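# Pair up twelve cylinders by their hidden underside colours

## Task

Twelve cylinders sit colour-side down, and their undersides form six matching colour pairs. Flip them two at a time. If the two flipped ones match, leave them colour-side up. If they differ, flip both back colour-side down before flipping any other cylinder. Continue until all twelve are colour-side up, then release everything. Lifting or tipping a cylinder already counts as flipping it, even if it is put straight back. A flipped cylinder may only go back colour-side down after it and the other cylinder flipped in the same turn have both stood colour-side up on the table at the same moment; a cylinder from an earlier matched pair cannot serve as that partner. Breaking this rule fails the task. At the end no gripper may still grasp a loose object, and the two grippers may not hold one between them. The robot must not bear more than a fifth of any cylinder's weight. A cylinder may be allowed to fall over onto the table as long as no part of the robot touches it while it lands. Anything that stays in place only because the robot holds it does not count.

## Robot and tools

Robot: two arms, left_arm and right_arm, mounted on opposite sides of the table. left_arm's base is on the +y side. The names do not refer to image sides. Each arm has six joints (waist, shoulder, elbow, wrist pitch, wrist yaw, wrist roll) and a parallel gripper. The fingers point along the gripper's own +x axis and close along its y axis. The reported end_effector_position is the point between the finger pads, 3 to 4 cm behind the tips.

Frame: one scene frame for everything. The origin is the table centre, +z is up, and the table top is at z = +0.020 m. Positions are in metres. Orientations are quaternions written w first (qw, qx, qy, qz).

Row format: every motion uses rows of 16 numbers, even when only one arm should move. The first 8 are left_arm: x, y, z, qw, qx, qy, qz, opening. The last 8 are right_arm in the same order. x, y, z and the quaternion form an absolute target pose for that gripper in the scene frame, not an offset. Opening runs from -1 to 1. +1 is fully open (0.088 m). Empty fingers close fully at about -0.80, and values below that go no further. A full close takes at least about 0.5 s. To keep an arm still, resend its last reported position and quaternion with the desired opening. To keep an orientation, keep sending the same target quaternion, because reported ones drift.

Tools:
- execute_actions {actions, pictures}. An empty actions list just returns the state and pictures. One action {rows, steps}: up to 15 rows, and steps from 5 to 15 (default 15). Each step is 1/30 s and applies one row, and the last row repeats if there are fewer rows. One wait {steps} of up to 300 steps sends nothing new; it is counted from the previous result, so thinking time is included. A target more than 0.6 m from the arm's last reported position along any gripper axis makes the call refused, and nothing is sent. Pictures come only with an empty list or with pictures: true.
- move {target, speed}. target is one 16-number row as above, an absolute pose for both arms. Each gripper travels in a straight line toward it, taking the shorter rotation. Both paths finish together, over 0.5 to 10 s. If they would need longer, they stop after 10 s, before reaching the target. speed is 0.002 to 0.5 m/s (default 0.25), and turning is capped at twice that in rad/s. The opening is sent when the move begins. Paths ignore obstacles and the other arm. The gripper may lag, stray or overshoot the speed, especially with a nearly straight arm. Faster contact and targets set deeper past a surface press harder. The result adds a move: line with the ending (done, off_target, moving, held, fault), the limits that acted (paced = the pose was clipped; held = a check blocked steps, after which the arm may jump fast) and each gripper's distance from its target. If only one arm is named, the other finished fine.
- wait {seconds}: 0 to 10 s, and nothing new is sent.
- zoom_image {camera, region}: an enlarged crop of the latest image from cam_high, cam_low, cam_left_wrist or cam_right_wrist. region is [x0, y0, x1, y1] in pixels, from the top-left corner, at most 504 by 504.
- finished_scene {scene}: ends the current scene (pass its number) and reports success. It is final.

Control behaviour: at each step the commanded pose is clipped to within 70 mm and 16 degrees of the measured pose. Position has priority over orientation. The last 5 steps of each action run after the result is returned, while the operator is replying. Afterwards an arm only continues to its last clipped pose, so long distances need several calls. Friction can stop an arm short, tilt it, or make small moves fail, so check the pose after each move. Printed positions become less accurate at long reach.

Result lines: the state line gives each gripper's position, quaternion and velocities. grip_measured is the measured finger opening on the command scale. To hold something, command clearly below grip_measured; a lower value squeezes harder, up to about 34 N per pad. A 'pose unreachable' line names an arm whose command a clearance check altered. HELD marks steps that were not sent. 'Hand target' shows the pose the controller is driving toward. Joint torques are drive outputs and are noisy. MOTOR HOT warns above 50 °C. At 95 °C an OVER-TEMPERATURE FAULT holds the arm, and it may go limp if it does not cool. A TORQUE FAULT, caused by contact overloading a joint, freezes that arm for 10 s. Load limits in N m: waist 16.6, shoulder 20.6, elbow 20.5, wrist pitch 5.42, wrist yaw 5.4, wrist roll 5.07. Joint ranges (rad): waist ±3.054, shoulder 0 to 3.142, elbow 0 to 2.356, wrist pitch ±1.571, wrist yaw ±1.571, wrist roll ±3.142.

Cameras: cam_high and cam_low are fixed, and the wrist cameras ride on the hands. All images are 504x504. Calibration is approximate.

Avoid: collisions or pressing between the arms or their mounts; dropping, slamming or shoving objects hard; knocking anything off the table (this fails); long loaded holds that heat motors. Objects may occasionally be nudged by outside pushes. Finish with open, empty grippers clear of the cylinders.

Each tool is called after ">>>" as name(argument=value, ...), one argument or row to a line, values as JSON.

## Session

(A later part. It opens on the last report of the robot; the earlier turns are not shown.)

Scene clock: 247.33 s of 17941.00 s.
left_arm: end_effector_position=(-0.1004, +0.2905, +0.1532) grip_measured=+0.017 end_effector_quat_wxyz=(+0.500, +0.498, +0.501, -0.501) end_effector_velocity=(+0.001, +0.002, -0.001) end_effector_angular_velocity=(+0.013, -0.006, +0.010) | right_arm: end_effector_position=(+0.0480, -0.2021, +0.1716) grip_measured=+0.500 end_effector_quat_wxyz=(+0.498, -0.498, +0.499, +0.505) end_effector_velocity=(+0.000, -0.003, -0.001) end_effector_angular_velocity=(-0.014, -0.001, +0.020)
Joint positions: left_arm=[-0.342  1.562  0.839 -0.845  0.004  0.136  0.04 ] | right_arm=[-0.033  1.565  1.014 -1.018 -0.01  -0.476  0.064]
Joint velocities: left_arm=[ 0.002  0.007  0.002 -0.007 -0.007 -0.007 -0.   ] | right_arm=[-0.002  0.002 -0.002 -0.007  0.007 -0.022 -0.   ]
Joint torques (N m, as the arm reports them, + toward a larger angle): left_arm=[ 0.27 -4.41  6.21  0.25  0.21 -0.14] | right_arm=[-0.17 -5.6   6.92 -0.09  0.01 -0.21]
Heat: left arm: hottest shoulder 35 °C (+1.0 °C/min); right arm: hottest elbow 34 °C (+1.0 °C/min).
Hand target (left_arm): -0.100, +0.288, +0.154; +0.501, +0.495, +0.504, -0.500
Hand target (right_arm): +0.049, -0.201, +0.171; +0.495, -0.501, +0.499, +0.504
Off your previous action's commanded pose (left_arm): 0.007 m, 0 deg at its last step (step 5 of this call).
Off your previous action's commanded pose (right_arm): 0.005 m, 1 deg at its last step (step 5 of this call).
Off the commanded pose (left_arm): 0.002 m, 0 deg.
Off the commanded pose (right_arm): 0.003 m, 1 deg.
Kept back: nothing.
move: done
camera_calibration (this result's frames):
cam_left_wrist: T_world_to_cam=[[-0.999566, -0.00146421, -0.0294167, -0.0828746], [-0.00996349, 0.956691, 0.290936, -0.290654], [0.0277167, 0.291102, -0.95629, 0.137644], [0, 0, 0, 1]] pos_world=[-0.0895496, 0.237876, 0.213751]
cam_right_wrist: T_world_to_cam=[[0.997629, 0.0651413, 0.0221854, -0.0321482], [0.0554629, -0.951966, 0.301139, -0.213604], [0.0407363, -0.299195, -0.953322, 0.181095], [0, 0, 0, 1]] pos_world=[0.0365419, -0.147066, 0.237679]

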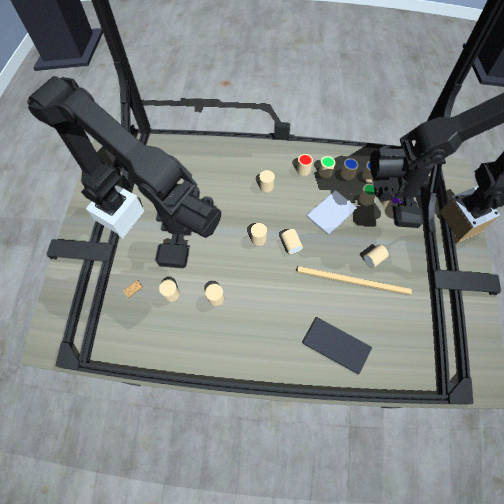

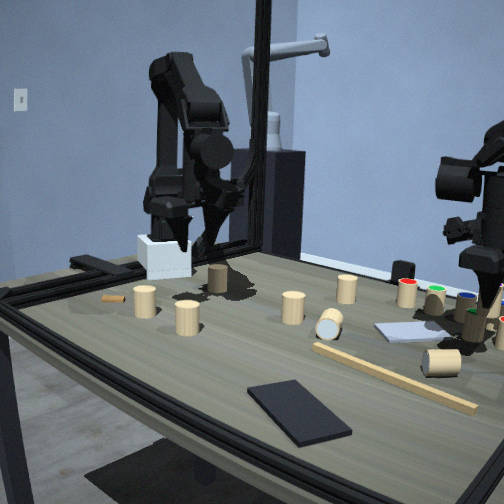

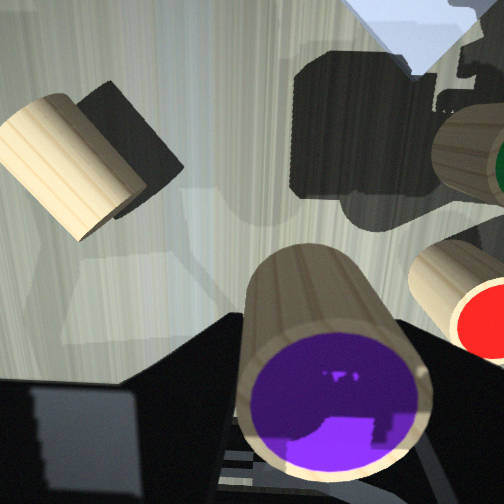

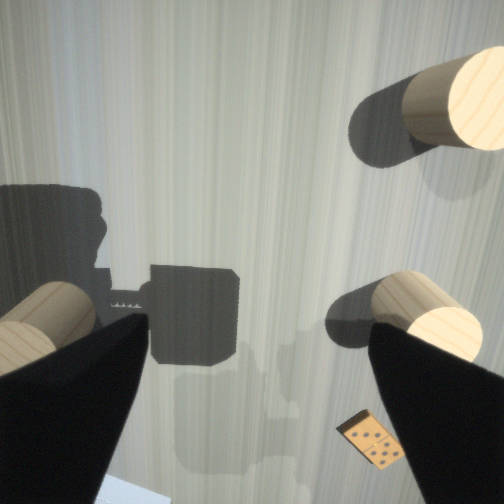

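>>> move(
  target=[-0.1,0.29,0.155,0.5,0.5,0.5,-0.5,-0.4,0.14,-0.133,0.135,0.5,-0.5,0.5,0.5,0.5],
  speed=0.5,
)

>>> move(
  target=[-0.1,0.29,0.067,0.5,0.5,0.5,-0.5,-0.4,0.14,-0.133,0.073,0.5,-0.5,0.5,0.5,0.5],
  speed=0.15,
)

>>> execute_actions(
  actions=[
    {"rows":[[-0.1,0.29,0.07,0.5,0.5,0.5,-0.5,0.4,0.14,-0.133,0.075,0.5,-0.5,0.5,0.5,-0.4]],"steps":13},
  ],
)

>>> execute_actions(
  actions=[
    {"rows":[[-0.1,0.29,0.1,0.5,0.5,0.5,-0.5,0.4,0.14,-0.133,0.1,0.5,-0.5,0.5,0.5,-0.4],[-0.1,0.29,0.1,0.5,0.5,0.5,-0.5,0.4,0.14,-0.133,0.1,0.5,-0.5,0.5,0.5,-0.4],[-0.1,0.29,0.16,0.5,0.5,0.5,-0.5,0.4,0.14,-0.133,0.18,0.5,-0.5,0.5,0.5,-0.4]],"steps":15},
  ],
)

>>> move(
  target=[0,0.12,0.308,0.5,0.5,-0.5,-0.5,0.6,0,-0.03,0.297,0.707,0,0,0.707,-0.4],
  speed=0.5,
)

>>> move(
  target=[0,0.02,0.308,0.5,0.5,-0.5,-0.5,0.6,0,-0.03,0.297,0.707,0,0,0.707,-0.4],
  speed=0.2,
)

>>> execute_actions(
  actions=[
    {"rows":[[0,0.02,0.308,0.5,0.5,-0.5,-0.5,-0.4,0,-0.03,0.297,0.707,0,0,0.707,-0.4]],"steps":15},
  ],
)

>>> execute_actions(
  actions=[
    {"rows":[[0,0.02,0.308,0.5,0.5,-0.5,-0.5,-0.4,0,-0.03,0.297,0.707,0,0,0.707,0.6]],"steps":10},
  ],
)

>>> execute_actions(
  actions=[
    {"rows":[[0,0.08,0.308,0.5,0.5,-0.5,-0.5,-0.4,0,-0.07,0.297,0.707,0,0,0.707,0.6]],"steps":12},
  ],
)

>>> move(
  target=[0.17,0.31,0.155,0.5,0.5,0.5,-0.5,-0.4,-0.034,-0.042,0.135,0.5,-0.5,0.5,0.5,0.5],
  speed=0.5,
)

Scene clock: 249.30 s of 17941.00 s.
left_arm: end_effector_position=(-0.1004, +0.2921, +0.1532) grip_measured=+0.016 end_effector_quat_wxyz=(+0.498, +0.500, +0.503, -0.499) end_effector_velocity=(+0.000, +0.002, +0.000) end_effector_angular_velocity=(+0.008, -0.006, +0.005) | right_arm: end_effector_position=(+0.1376, -0.1334, +0.1372) grip_measured=+0.500 end_effector_quat_wxyz=(+0.503, -0.498, +0.498, +0.501) end_effector_velocity=(-0.001, +0.002, -0.001) end_effector_angular_velocity=(+0.006, +0.022, +0.005)
Joint positions: left_arm=[-0.342  1.563  0.84  -0.853  0.003  0.135  0.04 ] | right_arm=[-0.165  1.984  1.382 -0.961 -0.003 -0.599  0.064]
Joint velocities: left_arm=[-0.002 -0.002 -0.002 -0.007 -0.007 -0.007 -0.   ] | right_arm=[-0.002  0.012  0.012 -0.007 -0.022 -0.007 -0.   ]
Joint torques (N m, as the arm reports them, + toward a larger angle): left_arm=[ 0.   -5.76  5.66  0.22 -0.13  0.05] | right_arm=[-0.33 -8.68  6.82 -0.09 -0.03 -0.22]
Heat: left arm: hottest shoulder 35 °C (+0.0 °C/min); right arm: hottest elbow 34 °C (+1.0 °C/min).
Hand target (left_arm): -0.100, +0.290, +0.155; +0.500, +0.500, +0.500, -0.500
Hand target (right_arm): +0.139, -0.133, +0.134; +0.500, -0.500, +0.500, +0.501
Off the commanded pose (left_arm): 0.003 m, 0 deg.
Off the commanded pose (right_arm): 0.003 m, 1 deg.
Kept back: nothing.
move: done
camera_calibration (this result's frames):
cam_left_wrist: T_world_to_cam=[[-0.999564, -0.00198673, -0.0294666, -0.0826758], [-0.0107014, 0.954297, 0.298669, -0.292809], [0.0275265, 0.298854, -0.953902, 0.134511], [0, 0, 0, 1]] pos_world=[-0.0894758, 0.239064, 0.213327]
cam_right_wrist: T_world_to_cam=[[0.997942, 0.0555208, 0.0320907, -0.127933], [0.043416, -0.953238, 0.299087, -0.141093], [0.0471956, -0.297078, -0.953686, 0.16461], [0, 0, 0, 1]] pos_world=[0.126026, -0.0784905, 0.203291]

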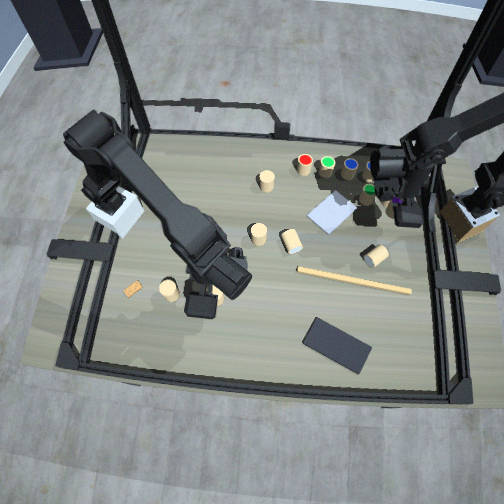

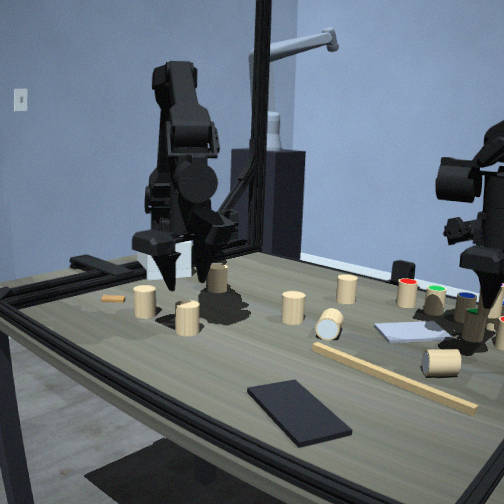

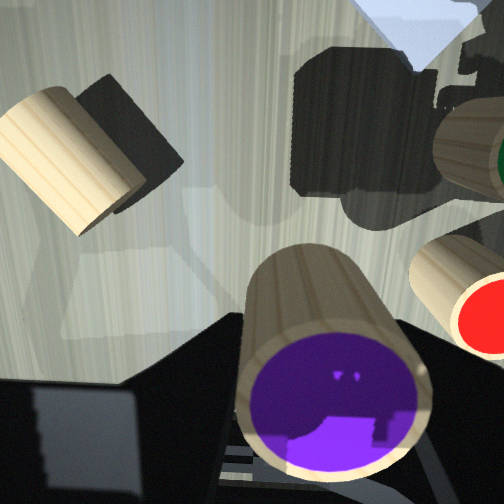

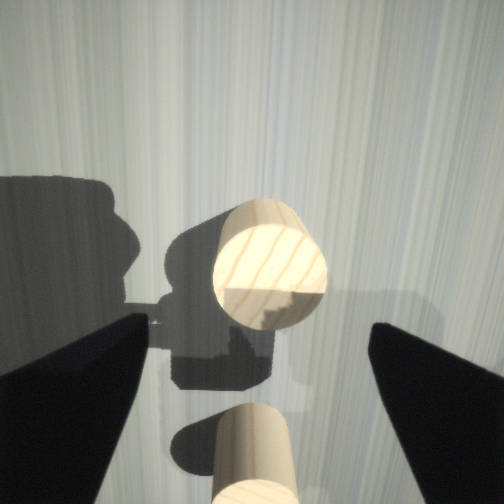

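Scene clock: 250.40 s of 17941.00 s.
left_arm: end_effector_position=(-0.0995, +0.2860, +0.0732) grip_measured=+0.016 end_effector_quat_wxyz=(+0.505, +0.495, +0.496, -0.504) end_effector_velocity=(+0.000, +0.002, +0.000) end_effector_angular_velocity=(+0.008, -0.006, +0.005) | right_arm: end_effector_position=(+0.1407, -0.1295, +0.0801) grip_measured=+0.500 end_effector_quat_wxyz=(+0.507, -0.497, +0.494, +0.501) end_effector_velocity=(+0.005, -0.003, -0.001) end_effector_angular_velocity=(-0.011, -0.020, +0.014)
Joint positions: left_arm=[-0.342  1.79   0.692 -0.456  0.003  0.135  0.04 ] | right_arm=[-0.166  2.089  1.289 -0.751 -0.003 -0.599  0.064]
Joint velocities: left_arm=[-0.002 -0.002 -0.002 -0.007 -0.007 -0.007  0.   ] | right_arm=[-0.007  0.002 -0.002  0.007  0.022 -0.022 -0.   ]
Joint torques (N m, as the arm reports them, + toward a larger angle): left_arm=[-0.25 -3.88  3.08  1.12 -0.06  0.05] | right_arm=[-0.31 -8.92  3.98  0.28  0.   -0.22]
Heat: left arm: hottest shoulder 35 °C (+1.0 °C/min); right arm: hottest elbow 34 °C (+1.0 °C/min).
Hand target (left_arm): -0.100, +0.290, +0.067; +0.500, +0.500, +0.500, -0.500
Hand target (right_arm): +0.140, -0.134, +0.073; +0.500, -0.500, +0.500, +0.500
Off the commanded pose (left_arm): 0.007 m, 1 deg.
Off the commanded pose (right_arm): 0.008 m, 1 deg.
Kept back: nothing.
move: done
camera_calibration (this result's frames):
cam_left_wrist: T_world_to_cam=[[-0.999468, -0.00267753, -0.0325027, -0.083771], [-0.0115911, 0.960717, 0.277287, -0.263451], [0.0304834, 0.277516, -0.960237, 0.0668677], [0, 0, 0, 1]] pos_world=[-0.0888185, 0.23432, 0.134537]
cam_right_wrist: T_world_to_cam=[[0.99772, 0.0548056, 0.0393836, -0.130101], [0.0410422, -0.955971, 0.290578, -0.119712], [0.0535748, -0.288299, -0.956041, 0.111652], [0, 0, 0, 1]] pos_world=[0.128736, -0.0751217, 0.146653]

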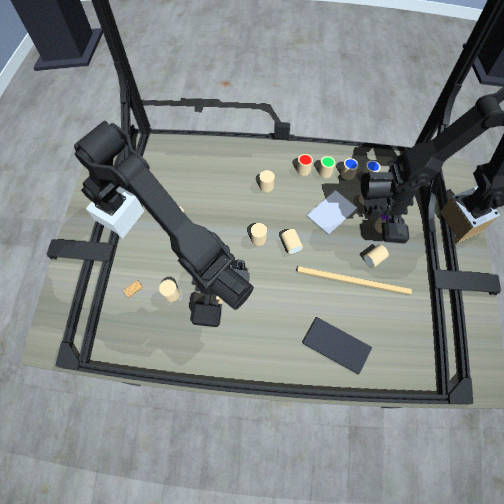

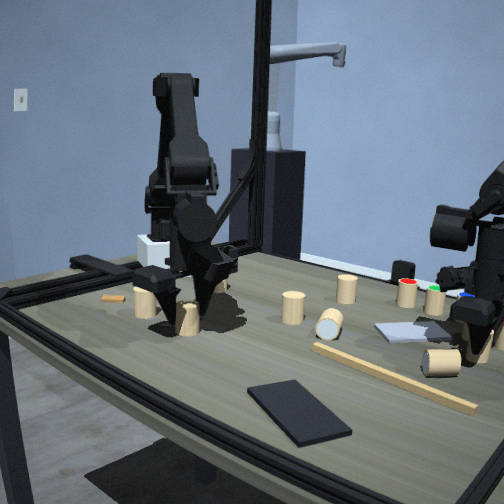

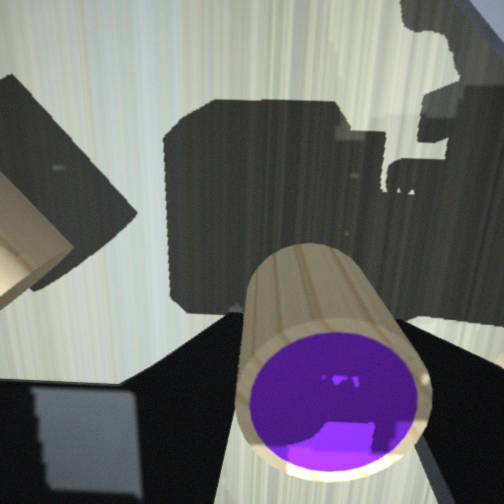

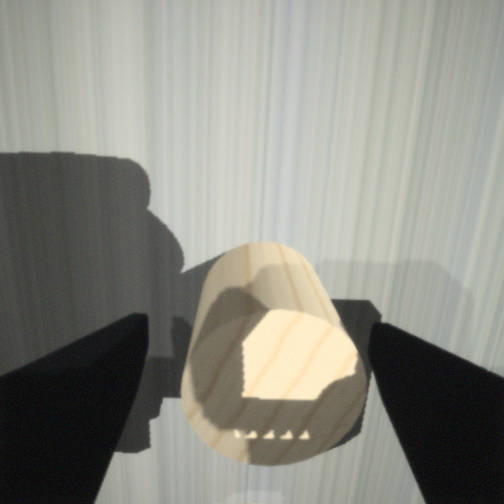

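Scene clock: 250.67 s of 17941.00 s.
left_arm: end_effector_position=(-0.0994, +0.2858, +0.0728) grip_measured=+0.319 end_effector_quat_wxyz=(+0.505, +0.495, +0.496, -0.504) end_effector_velocity=(-0.001, +0.003, -0.001) end_effector_angular_velocity=(+0.013, -0.006, -0.015) | right_arm: end_effector_position=(+0.1408, -0.1300, +0.0801) grip_measured=+0.022 end_effector_quat_wxyz=(+0.507, -0.498, +0.495, +0.501) end_effector_velocity=(+0.002, -0.004, +0.000) end_effector_angular_velocity=(-0.010, -0.002, -0.000)
Joint positions: left_arm=[-0.342  1.792  0.692 -0.454  0.003  0.135  0.055] | right_arm=[-0.166  2.089  1.289 -0.753 -0.001 -0.6    0.04 ]
Joint velocities: left_arm=[-0.007  0.002 -0.002 -0.007 -0.007  0.007  0.033] | right_arm=[-0.007 -0.002 -0.002 -0.007  0.007 -0.007  0.   ]
Joint torques (N m, as the arm reports them, + toward a larger angle): left_arm=[-0.17 -5.47  3.47  0.32 -0.12  0.03] | right_arm=[-0.26 -8.98  4.7  -0.03 -0.06 -0.2 ]
Heat: left arm: hottest shoulder 35 °C (+1.0 °C/min); right arm: hottest elbow 34 °C (+1.0 °C/min).
Steps of this call (steps 1 to 8: the first 8 steps of this action). Readings (end_effector_position):
1: left_arm (-0.0995, +0.2860, +0.0732) | right_arm (+0.1407, -0.1295, +0.0801)
2: left_arm (-0.0995, +0.2860, +0.0732) | right_arm (+0.1407, -0.1295, +0.0801)
4: left_arm (-0.0994, +0.2857, +0.0730) | right_arm (+0.1408, -0.1295, +0.0801)
8: the state above

Scene clock: 251.17 s of 17941.00 s.
left_arm: end_effector_position=(-0.0997, +0.2873, +0.1465) grip_measured=+0.399 end_effector_quat_wxyz=(+0.503, +0.496, +0.498, -0.503) end_effector_velocity=(-0.002, +0.015, +0.119) end_effector_angular_velocity=(+0.071, +0.003, +0.005) | right_arm: end_effector_position=(+0.1405, -0.1305, +0.1644) grip_measured=+0.022 end_effector_quat_wxyz=(+0.506, -0.498, +0.495, +0.501) end_effector_velocity=(+0.023, +0.034, +0.227) end_effector_angular_velocity=(+0.211, -0.136, -0.010)
Joint positions: left_arm=[-0.342  1.58   0.827 -0.806  0.003  0.135  0.059] | right_arm=[-0.166  1.961  1.462 -1.056 -0.001 -0.6    0.04 ]
Joint velocities: left_arm=[-0.002 -0.252  0.286 -0.608 -0.007 -0.007  0.   ] | right_arm=[-0.002 -0.271  0.545 -0.564 -0.007  0.007 -0.   ]
Joint torques (N m, as the arm reports them, + toward a larger angle): left_arm=[-0.04 -5.93  5.13  0.08 -0.07  0.05] | right_arm=[-0.25 -8.89  5.   -0.29 -0.06 -0.19]
Heat: left arm: hottest shoulder 35 °C (+1.0 °C/min); right arm: hottest elbow 34 °C (+1.0 °C/min).
Off your previous action's commanded pose (left_arm): 0.005 m, 1 deg at its last step (step 5 of this call).
Off your previous action's commanded pose (right_arm): 0.006 m, 1 deg at its last step (step 5 of this call).
Steps of this call (steps 1 to 5: the last 5 steps of your previous action; steps 6 to 15: the first 10 steps of this action). Readings (end_effector_position):
6: left_arm (-0.0998, +0.2886, +0.0749) | right_arm (+0.1400, -0.1313, +0.0810)
7: left_arm (-0.1004, +0.2929, +0.0781) | right_arm (+0.1384, -0.1335, +0.0823)
9: left_arm (-0.1014, +0.2998, +0.0951) | right_arm (+0.1339, -0.1400, +0.0965)
13: left_arm (-0.0999, +0.2889, +0.1353) | right_arm (+0.1377, -0.1345, +0.1448)
15: the state above

Scene clock: 254.43 s of 17941.00 s.
left_arm: end_effector_position=(-0.0021, +0.1245, +0.3095) grip_measured=+0.600 end_effector_quat_wxyz=(+0.496, +0.500, -0.502, -0.502) end_effector_velocity=(-0.002, -0.001, -0.001) end_effector_angular_velocity=(-0.002, +0.006, -0.010) | right_arm: end_effector_position=(+0.0017, -0.0289, +0.3022) grip_measured=+0.022 end_effector_quat_wxyz=(+0.711, -0.002, -0.010, +0.703) end_effector_velocity=(-0.004, +0.000, +0.001) end_effector_angular_velocity=(+0.012, -0.011, +0.024)
Joint positions: left_arm=[-0.002  1.646  0.627  1.014  0.484  1.577  0.068] | right_arm=[ 0.175  1.519  0.556  0.976 -0.251 -0.015  0.04 ]
Joint velocities: left_arm=[-0.002  0.007  0.002  0.007  0.007 -0.007 -0.   ] | right_arm=[ 0.002  0.007 -0.002  0.022 -0.022 -0.007 -0.   ]
Joint torques (N m, as the arm reports them, + toward a larger angle): left_arm=[-0.06 -5.46  6.36  1.76  0.1   0.07] | right_arm=[ 0.26 -5.77  4.9   1.6   0.04  0.21]
Heat: left arm: hottest shoulder 35 °C (+0.0 °C/min); right arm: hottest elbow 34 °C (+1.0 °C/min).
Hand target (left_arm): -0.000, +0.122, +0.309; +0.495, +0.501, -0.504, -0.501
Hand target (right_arm): +0.001, -0.029, +0.296; +0.711, -0.003, -0.003, +0.703
Off your previous action's commanded pose (left_arm): 0.007 m, 1 deg at its last step (step 5 of this call).
Off your previous action's commanded pose (right_arm): 0.004 m, 0 deg at its last step (step 5 of this call).
Off the commanded pose (left_arm): 0.005 m, 1 deg.
Off the commanded pose (right_arm): 0.006 m, 1 deg.
Kept back: nothing.
move: done
camera_calibration (this result's frames):
cam_left_wrist: T_world_to_cam=[[0.00416097, -0.0287575, -0.999578, 0.325565], [0.957973, 0.286825, -0.0042641, 0.000421124], [0.286827, -0.957551, 0.0287424, 0.183866], [0, 0, 0, 1]] pos_world=[-0.0544958, 0.185303, 0.320144]
cam_right_wrist: T_world_to_cam=[[0.996271, -0.0410995, 0.0758645, -0.0194522], [0.0603561, -0.296365, -0.953166, 0.31252], [0.0616582, 0.95419, -0.292779, 0.195823], [0, 0, 0, 1]] pos_world=[-0.0115569, -0.0950322, 0.356692]

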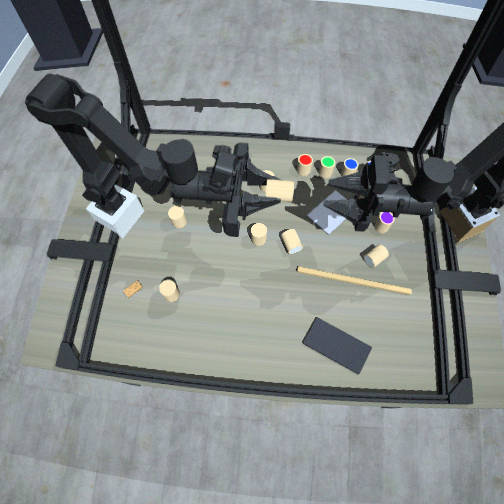

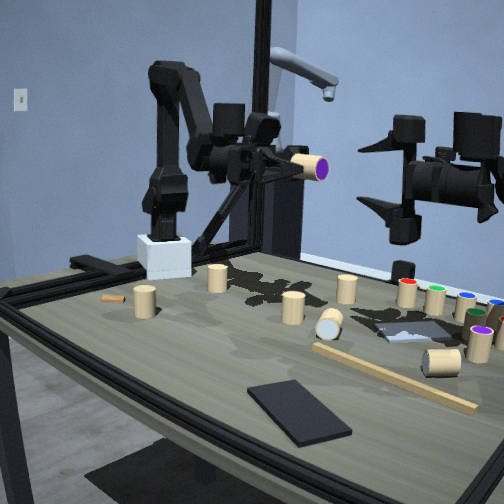

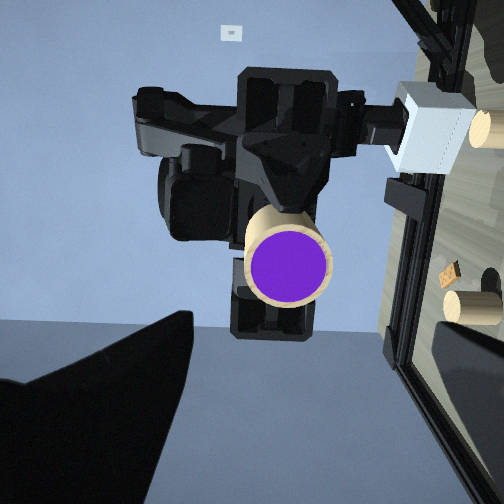

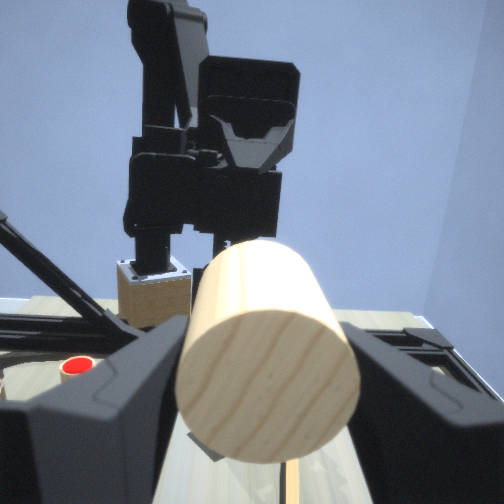

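Scene clock: 255.57 s of 17941.00 s.
left_arm: end_effector_position=(-0.0003, +0.0238, +0.3115) grip_measured=+0.600 end_effector_quat_wxyz=(+0.501, +0.499, -0.503, -0.497) end_effector_velocity=(+0.003, -0.003, -0.001) end_effector_angular_velocity=(+0.011, +0.026, +0.019) | right_arm: end_effector_position=(+0.0004, -0.0289, +0.3021) grip_measured=+0.022 end_effector_quat_wxyz=(+0.708, +0.001, -0.007, +0.706) end_effector_velocity=(-0.003, -0.000, +0.000) end_effector_angular_velocity=(-0.002, -0.007, +0.029)
Joint positions: left_arm=[-0.123  1.947  1.019  0.935  0.357  1.573  0.068] | right_arm=[ 0.175  1.519  0.555  0.976 -0.259 -0.006  0.04 ]
Joint velocities: left_arm=[-0.002  0.007  0.017 -0.022 -0.022 -0.022 -0.   ] | right_arm=[-0.007 -0.002  0.002 -0.007 -0.037 -0.007 -0.   ]
Joint torques (N m, as the arm reports them, + toward a larger angle): left_arm=[ 0.1  -8.09  6.79  1.45 -0.1  -0.14] | right_arm=[-0.09 -6.33  4.9   1.46 -0.13  0.19]
Heat: left arm: hottest shoulder 35 °C (+0.0 °C/min); right arm: hottest shoulder 33 °C (+0.0 °C/min).
Hand target (left_arm): -0.000, +0.020, +0.308; +0.500, +0.500, -0.500, -0.500
Hand target (right_arm): -0.000, -0.030, +0.297; +0.707, -0.000, -0.000, +0.707
Off the commanded pose (left_arm): 0.005 m, 0 deg.
Off the commanded pose (right_arm): 0.005 m, 1 deg.
Kept back: nothing.
move: done
camera_calibration (this result's frames):
cam_left_wrist: T_world_to_cam=[[0.00516063, -0.0402509, -0.999176, 0.324782], [0.955875, 0.293694, -0.00689422, 0.0282689], [0.29373, -0.955052, 0.0399905, 0.0832889], [0, 0, 0, 1]] pos_world=[-0.053162, 0.0843156, 0.321378]
cam_right_wrist: T_world_to_cam=[[0.997237, -0.0326046, 0.0667508, -0.0151701], [0.0541449, -0.296201, -0.95359, 0.312567], [0.050863, 0.954569, -0.293617, 0.196175], [0, 0, 0, 1]] pos_world=[-0.0117738, -0.0951745, 0.356674]

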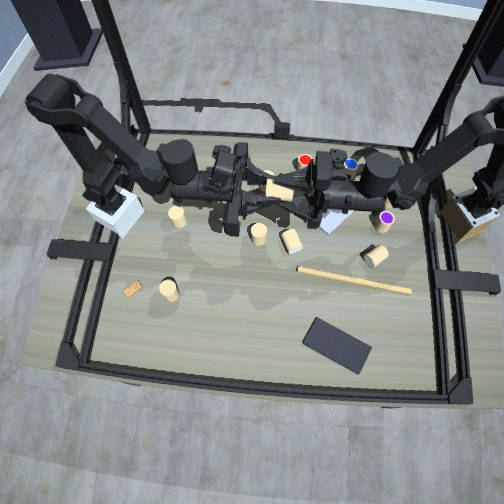

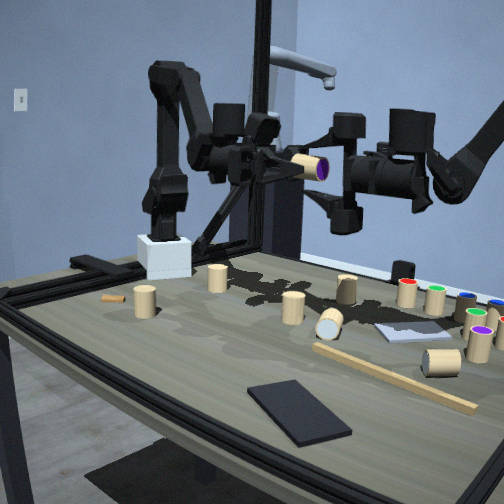

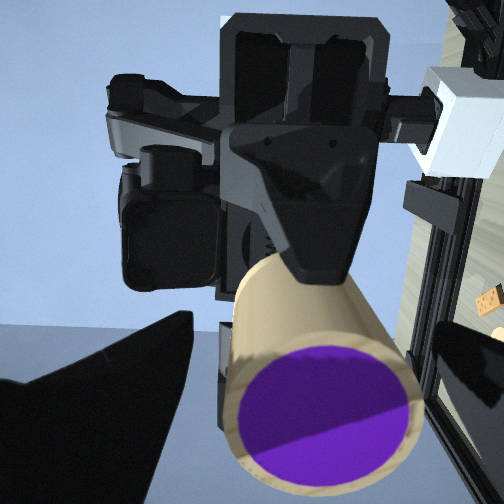

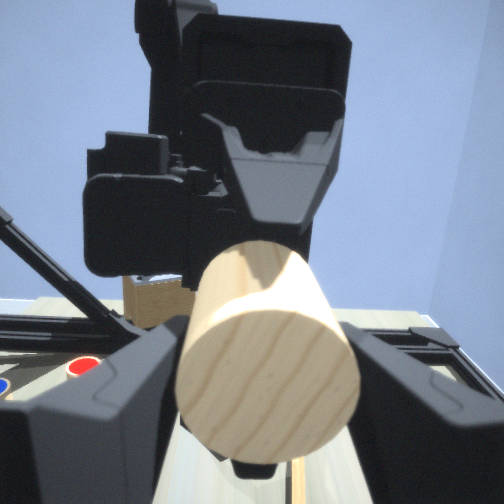

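Scene clock: 255.90 s of 17941.00 s.
left_arm: end_effector_position=(-0.0003, +0.0230, +0.3126) grip_measured=+0.020 end_effector_quat_wxyz=(+0.501, +0.499, -0.503, -0.497) end_effector_velocity=(-0.000, -0.000, -0.004) end_effector_angular_velocity=(+0.011, +0.012, +0.005) | right_arm: end_effector_position=(+0.0003, -0.0293, +0.3009) grip_measured=+0.022 end_effector_quat_wxyz=(+0.708, +0.001, -0.005, +0.706) end_effector_velocity=(-0.002, +0.000, -0.003) end_effector_angular_velocity=(-0.017, -0.018, +0.019)
Joint positions: left_arm=[-0.123  1.947  1.024  0.933  0.357  1.572  0.04 ] | right_arm=[ 0.175  1.52   0.553  0.976 -0.259 -0.003  0.04 ]
Joint velocities: left_arm=[-0.002  0.002 -0.002 -0.007 -0.007 -0.007  0.   ] | right_arm=[-0.002 -0.002  0.002 -0.022 -0.022 -0.022 -0.   ]
Joint torques (N m, as the arm reports them, + toward a larger angle): left_arm=[-0.28 -8.26  6.66  1.5  -0.13 -0.12] | right_arm=[-0.08 -6.33  5.21  1.46 -0.12  0.13]
Heat: left arm: hottest shoulder 35 °C (+0.0 °C/min); right arm: hottest shoulder 33 °C (+0.0 °C/min).
Steps of this call (steps 1 to 10: the first 10 steps of this action). Readings (end_effector_position):
1: left_arm (-0.0003, +0.0237, +0.3116) | right_arm (+0.0004, -0.0289, +0.3021)
2: left_arm (-0.0003, +0.0236, +0.3115) | right_arm (+0.0004, -0.0289, +0.3021)
4: left_arm (-0.0002, +0.0235, +0.3117) | right_arm (+0.0004, -0.0290, +0.3018)
8: left_arm (-0.0003, +0.0230, +0.3126) | right_arm (+0.0003, -0.0293, +0.3009)
10: the state above

Scene clock: 256.23 s of 17941.00 s.
left_arm: end_effector_position=(-0.0002, +0.0230, +0.3120) grip_measured=+0.020 end_effector_quat_wxyz=(+0.501, +0.499, -0.503, -0.497) end_effector_velocity=(+0.000, -0.003, -0.019) end_effector_angular_velocity=(+0.048, +0.040, +0.015) | right_arm: end_effector_position=(+0.0002, -0.0293, +0.3009) grip_measured=+0.190 end_effector_quat_wxyz=(+0.708, +0.001, -0.005, +0.707) end_effector_velocity=(-0.000, -0.000, -0.003) end_effector_angular_velocity=(-0.012, -0.004, +0.005)
Joint positions: left_arm=[-0.123  1.948  1.024  0.931  0.357  1.572  0.04 ] | right_arm=[ 0.175  1.52   0.553  0.976 -0.26  -0.003  0.048]
Joint velocities: left_arm=[-0.007  0.027 -0.002 -0.022 -0.022 -0.022 -0.   ] | right_arm=[-0.002  0.002 -0.002 -0.007 -0.007 -0.007  0.161]
Joint torques (N m, as the arm reports them, + toward a larger angle): left_arm=[-0.14 -8.44  6.84  1.61 -0.1  -0.14] | right_arm=[-0.1  -6.33  5.24  1.44 -0.11  0.12]
Heat: left arm: hottest shoulder 35 °C (+0.0 °C/min); right arm: hottest shoulder 33 °C (+0.0 °C/min).
Off your previous action's commanded pose (left_arm): 0.006 m, 1 deg at its last step (step 5 of this call).
Off your previous action's commanded pose (right_arm): 0.004 m, 1 deg at its last step (step 5 of this call).
Steps of this call (steps 1 to 5: the last 5 steps of your previous action; steps 6 to 10: the first 5 steps of this action). Readings (end_effector_position):
6: left_arm (-0.0003, +0.0230, +0.3126) | right_arm (+0.0003, -0.0293, +0.3009)
7: left_arm (-0.0003, +0.0230, +0.3126) | right_arm (+0.0003, -0.0293, +0.3009)
9: left_arm (-0.0003, +0.0230, +0.3126) | right_arm (+0.0002, -0.0293, +0.3009)
10: the state above

Scene clock: 256.63 s of 17941.00 s.
left_arm: end_effector_position=(+0.0025, +0.0660, +0.3034) grip_measured=+0.020 end_effector_quat_wxyz=(+0.499, +0.503, -0.495, -0.502) end_effector_velocity=(+0.013, +0.100, +0.000) end_effector_angular_velocity=(-0.003, +0.007, +0.039) | right_arm: end_effector_position=(+0.0005, -0.0606, +0.2987) grip_measured=+0.592 end_effector_quat_wxyz=(+0.708, +0.000, -0.004, +0.707) end_effector_velocity=(-0.003, -0.059, +0.008) end_effector_angular_velocity=(+0.007, -0.025, +0.019)
Joint positions: left_arm=[-0.074  1.84   0.842  0.986  0.401  1.572  0.04 ] | right_arm=[ 0.139  1.399  0.442  0.964 -0.295 -0.003  0.068]
Joint velocities: left_arm=[ 0.134 -0.276 -0.383  0.11   0.095 -0.007  0.   ] | right_arm=[-0.076 -0.281 -0.178 -0.095 -0.095 -0.022  0.003]
Joint torques (N m, as the arm reports them, + toward a larger angle): left_arm=[ -0.4  -10.8    4.54   1.92   0.15  -0.04] | right_arm=[-0.27 -6.6   4.91  1.14 -0.13  0.14]
Heat: left arm: hottest shoulder 35 °C (+0.0 °C/min); right arm: hottest shoulder 33 °C (+0.0 °C/min).
Off your previous action's commanded pose (left_arm): 0.004 m, 0 deg at its last step (step 5 of this call).
Off your previous action's commanded pose (right_arm): 0.004 m, 1 deg at its last step (step 5 of this call).
Steps of this call (steps 1 to 5: the last 5 steps of your previous action; steps 6 to 12: the first 7 steps of this action). Readings (end_effector_position):
6: left_arm (-0.0011, +0.0273, +0.3108) | right_arm (-0.0003, -0.0333, +0.3004)
7: left_arm (-0.0019, +0.0355, +0.3089) | right_arm (-0.0002, -0.0400, +0.2990)
9: left_arm (-0.0008, +0.0516, +0.3053) | right_arm (+0.0001, -0.0518, +0.2976)
12: the state above

Scene clock: 259.73 s of 17941.00 s.
left_arm: end_effector_position=(+0.1697, +0.3081, +0.1555) grip_measured=+0.019 end_effector_quat_wxyz=(+0.504, +0.498, +0.496, -0.501) end_effector_velocity=(-0.002, +0.004, +0.000) end_effector_angular_velocity=(+0.042, +0.021, +0.005) | right_arm: end_effector_position=(-0.0334, -0.0443, +0.1394) grip_measured=+0.500 end_effector_quat_wxyz=(+0.498, -0.499, +0.495, +0.508) end_effector_velocity=(-0.001, -0.004, +0.002) end_effector_angular_velocity=(-0.036, +0.010, +0.020)
Joint positions: left_arm=[ 0.461  2.027  1.432 -0.964  0.005  0.939  0.04 ] | right_arm=[ 0.346  2.076  1.528 -1.011 -0.006 -0.104  0.064]
Joint velocities: left_arm=[-0.002  0.017  0.027 -0.051 -0.022 -0.007  0.   ] | right_arm=[-0.002  0.012  0.027 -0.051 -0.007 -0.022 -0.   ]
Joint torques (N m, as the arm reports them, + toward a larger angle): left_arm=[ 0.26 -8.29  6.26  0.19 -0.13 -0.02] | right_arm=[ 0.3  -9.24  6.9  -0.1   0.02  0.18]
Heat: left arm: hottest shoulder 35 °C (+0.0 °C/min); right arm: hottest elbow 34 °C (+1.0 °C/min).
Hand target (left_arm): +0.172, +0.308, +0.153; +0.503, +0.497, +0.501, -0.498
Hand target (right_arm): -0.034, -0.043, +0.136; +0.496, -0.502, +0.498, +0.504
Off your previous action's commanded pose (left_arm): 0.007 m, 0 deg at its last step (step 5 of this call).
Off your previous action's commanded pose (right_arm): 0.005 m, 1 deg at its last step (step 5 of this call).
Off the commanded pose (left_arm): 0.002 m, 1 deg.
Off the commanded pose (right_arm): 0.005 m, 1 deg.
Kept back: nothing.
move: done
camera_calibration (this result's frames):
cam_left_wrist: T_world_to_cam=[[-0.999246, -0.000969351, -0.0388129, 0.188493], [-0.0119403, 0.958911, 0.283457, -0.304713], [0.0369433, 0.283706, -0.958199, 0.12826], [0, 0, 0, 1]] pos_world=[0.179974, 0.255987, 0.216587]
cam_right_wrist: T_world_to_cam=[[0.997118, 0.0714473, 0.0255145, 0.0392589], [0.060777, -0.953557, 0.295018, -0.0482407], [0.0454078, -0.292617, -0.955151, 0.201546], [0, 0, 0, 1]] pos_world=[-0.0453656, 0.0101706, 0.205737]

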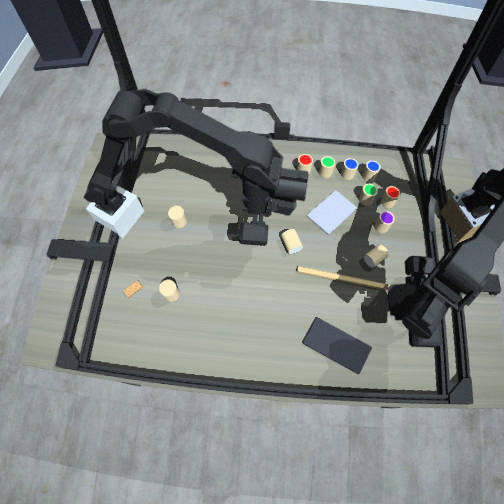

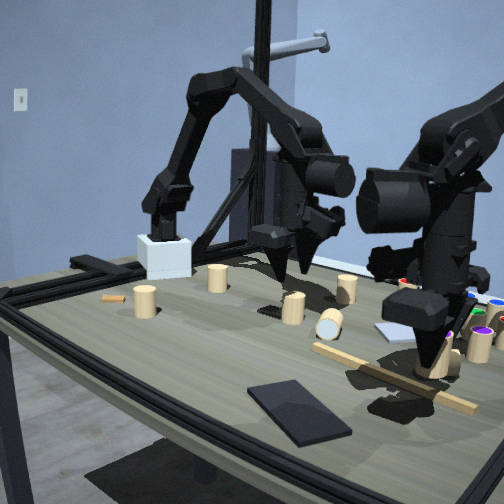

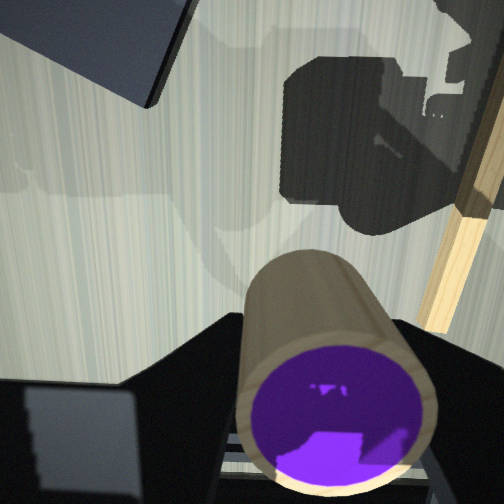

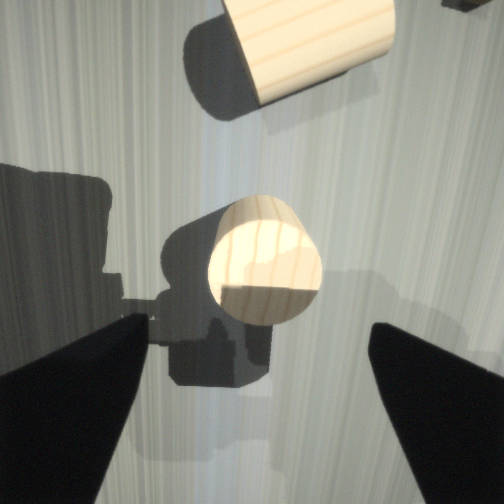

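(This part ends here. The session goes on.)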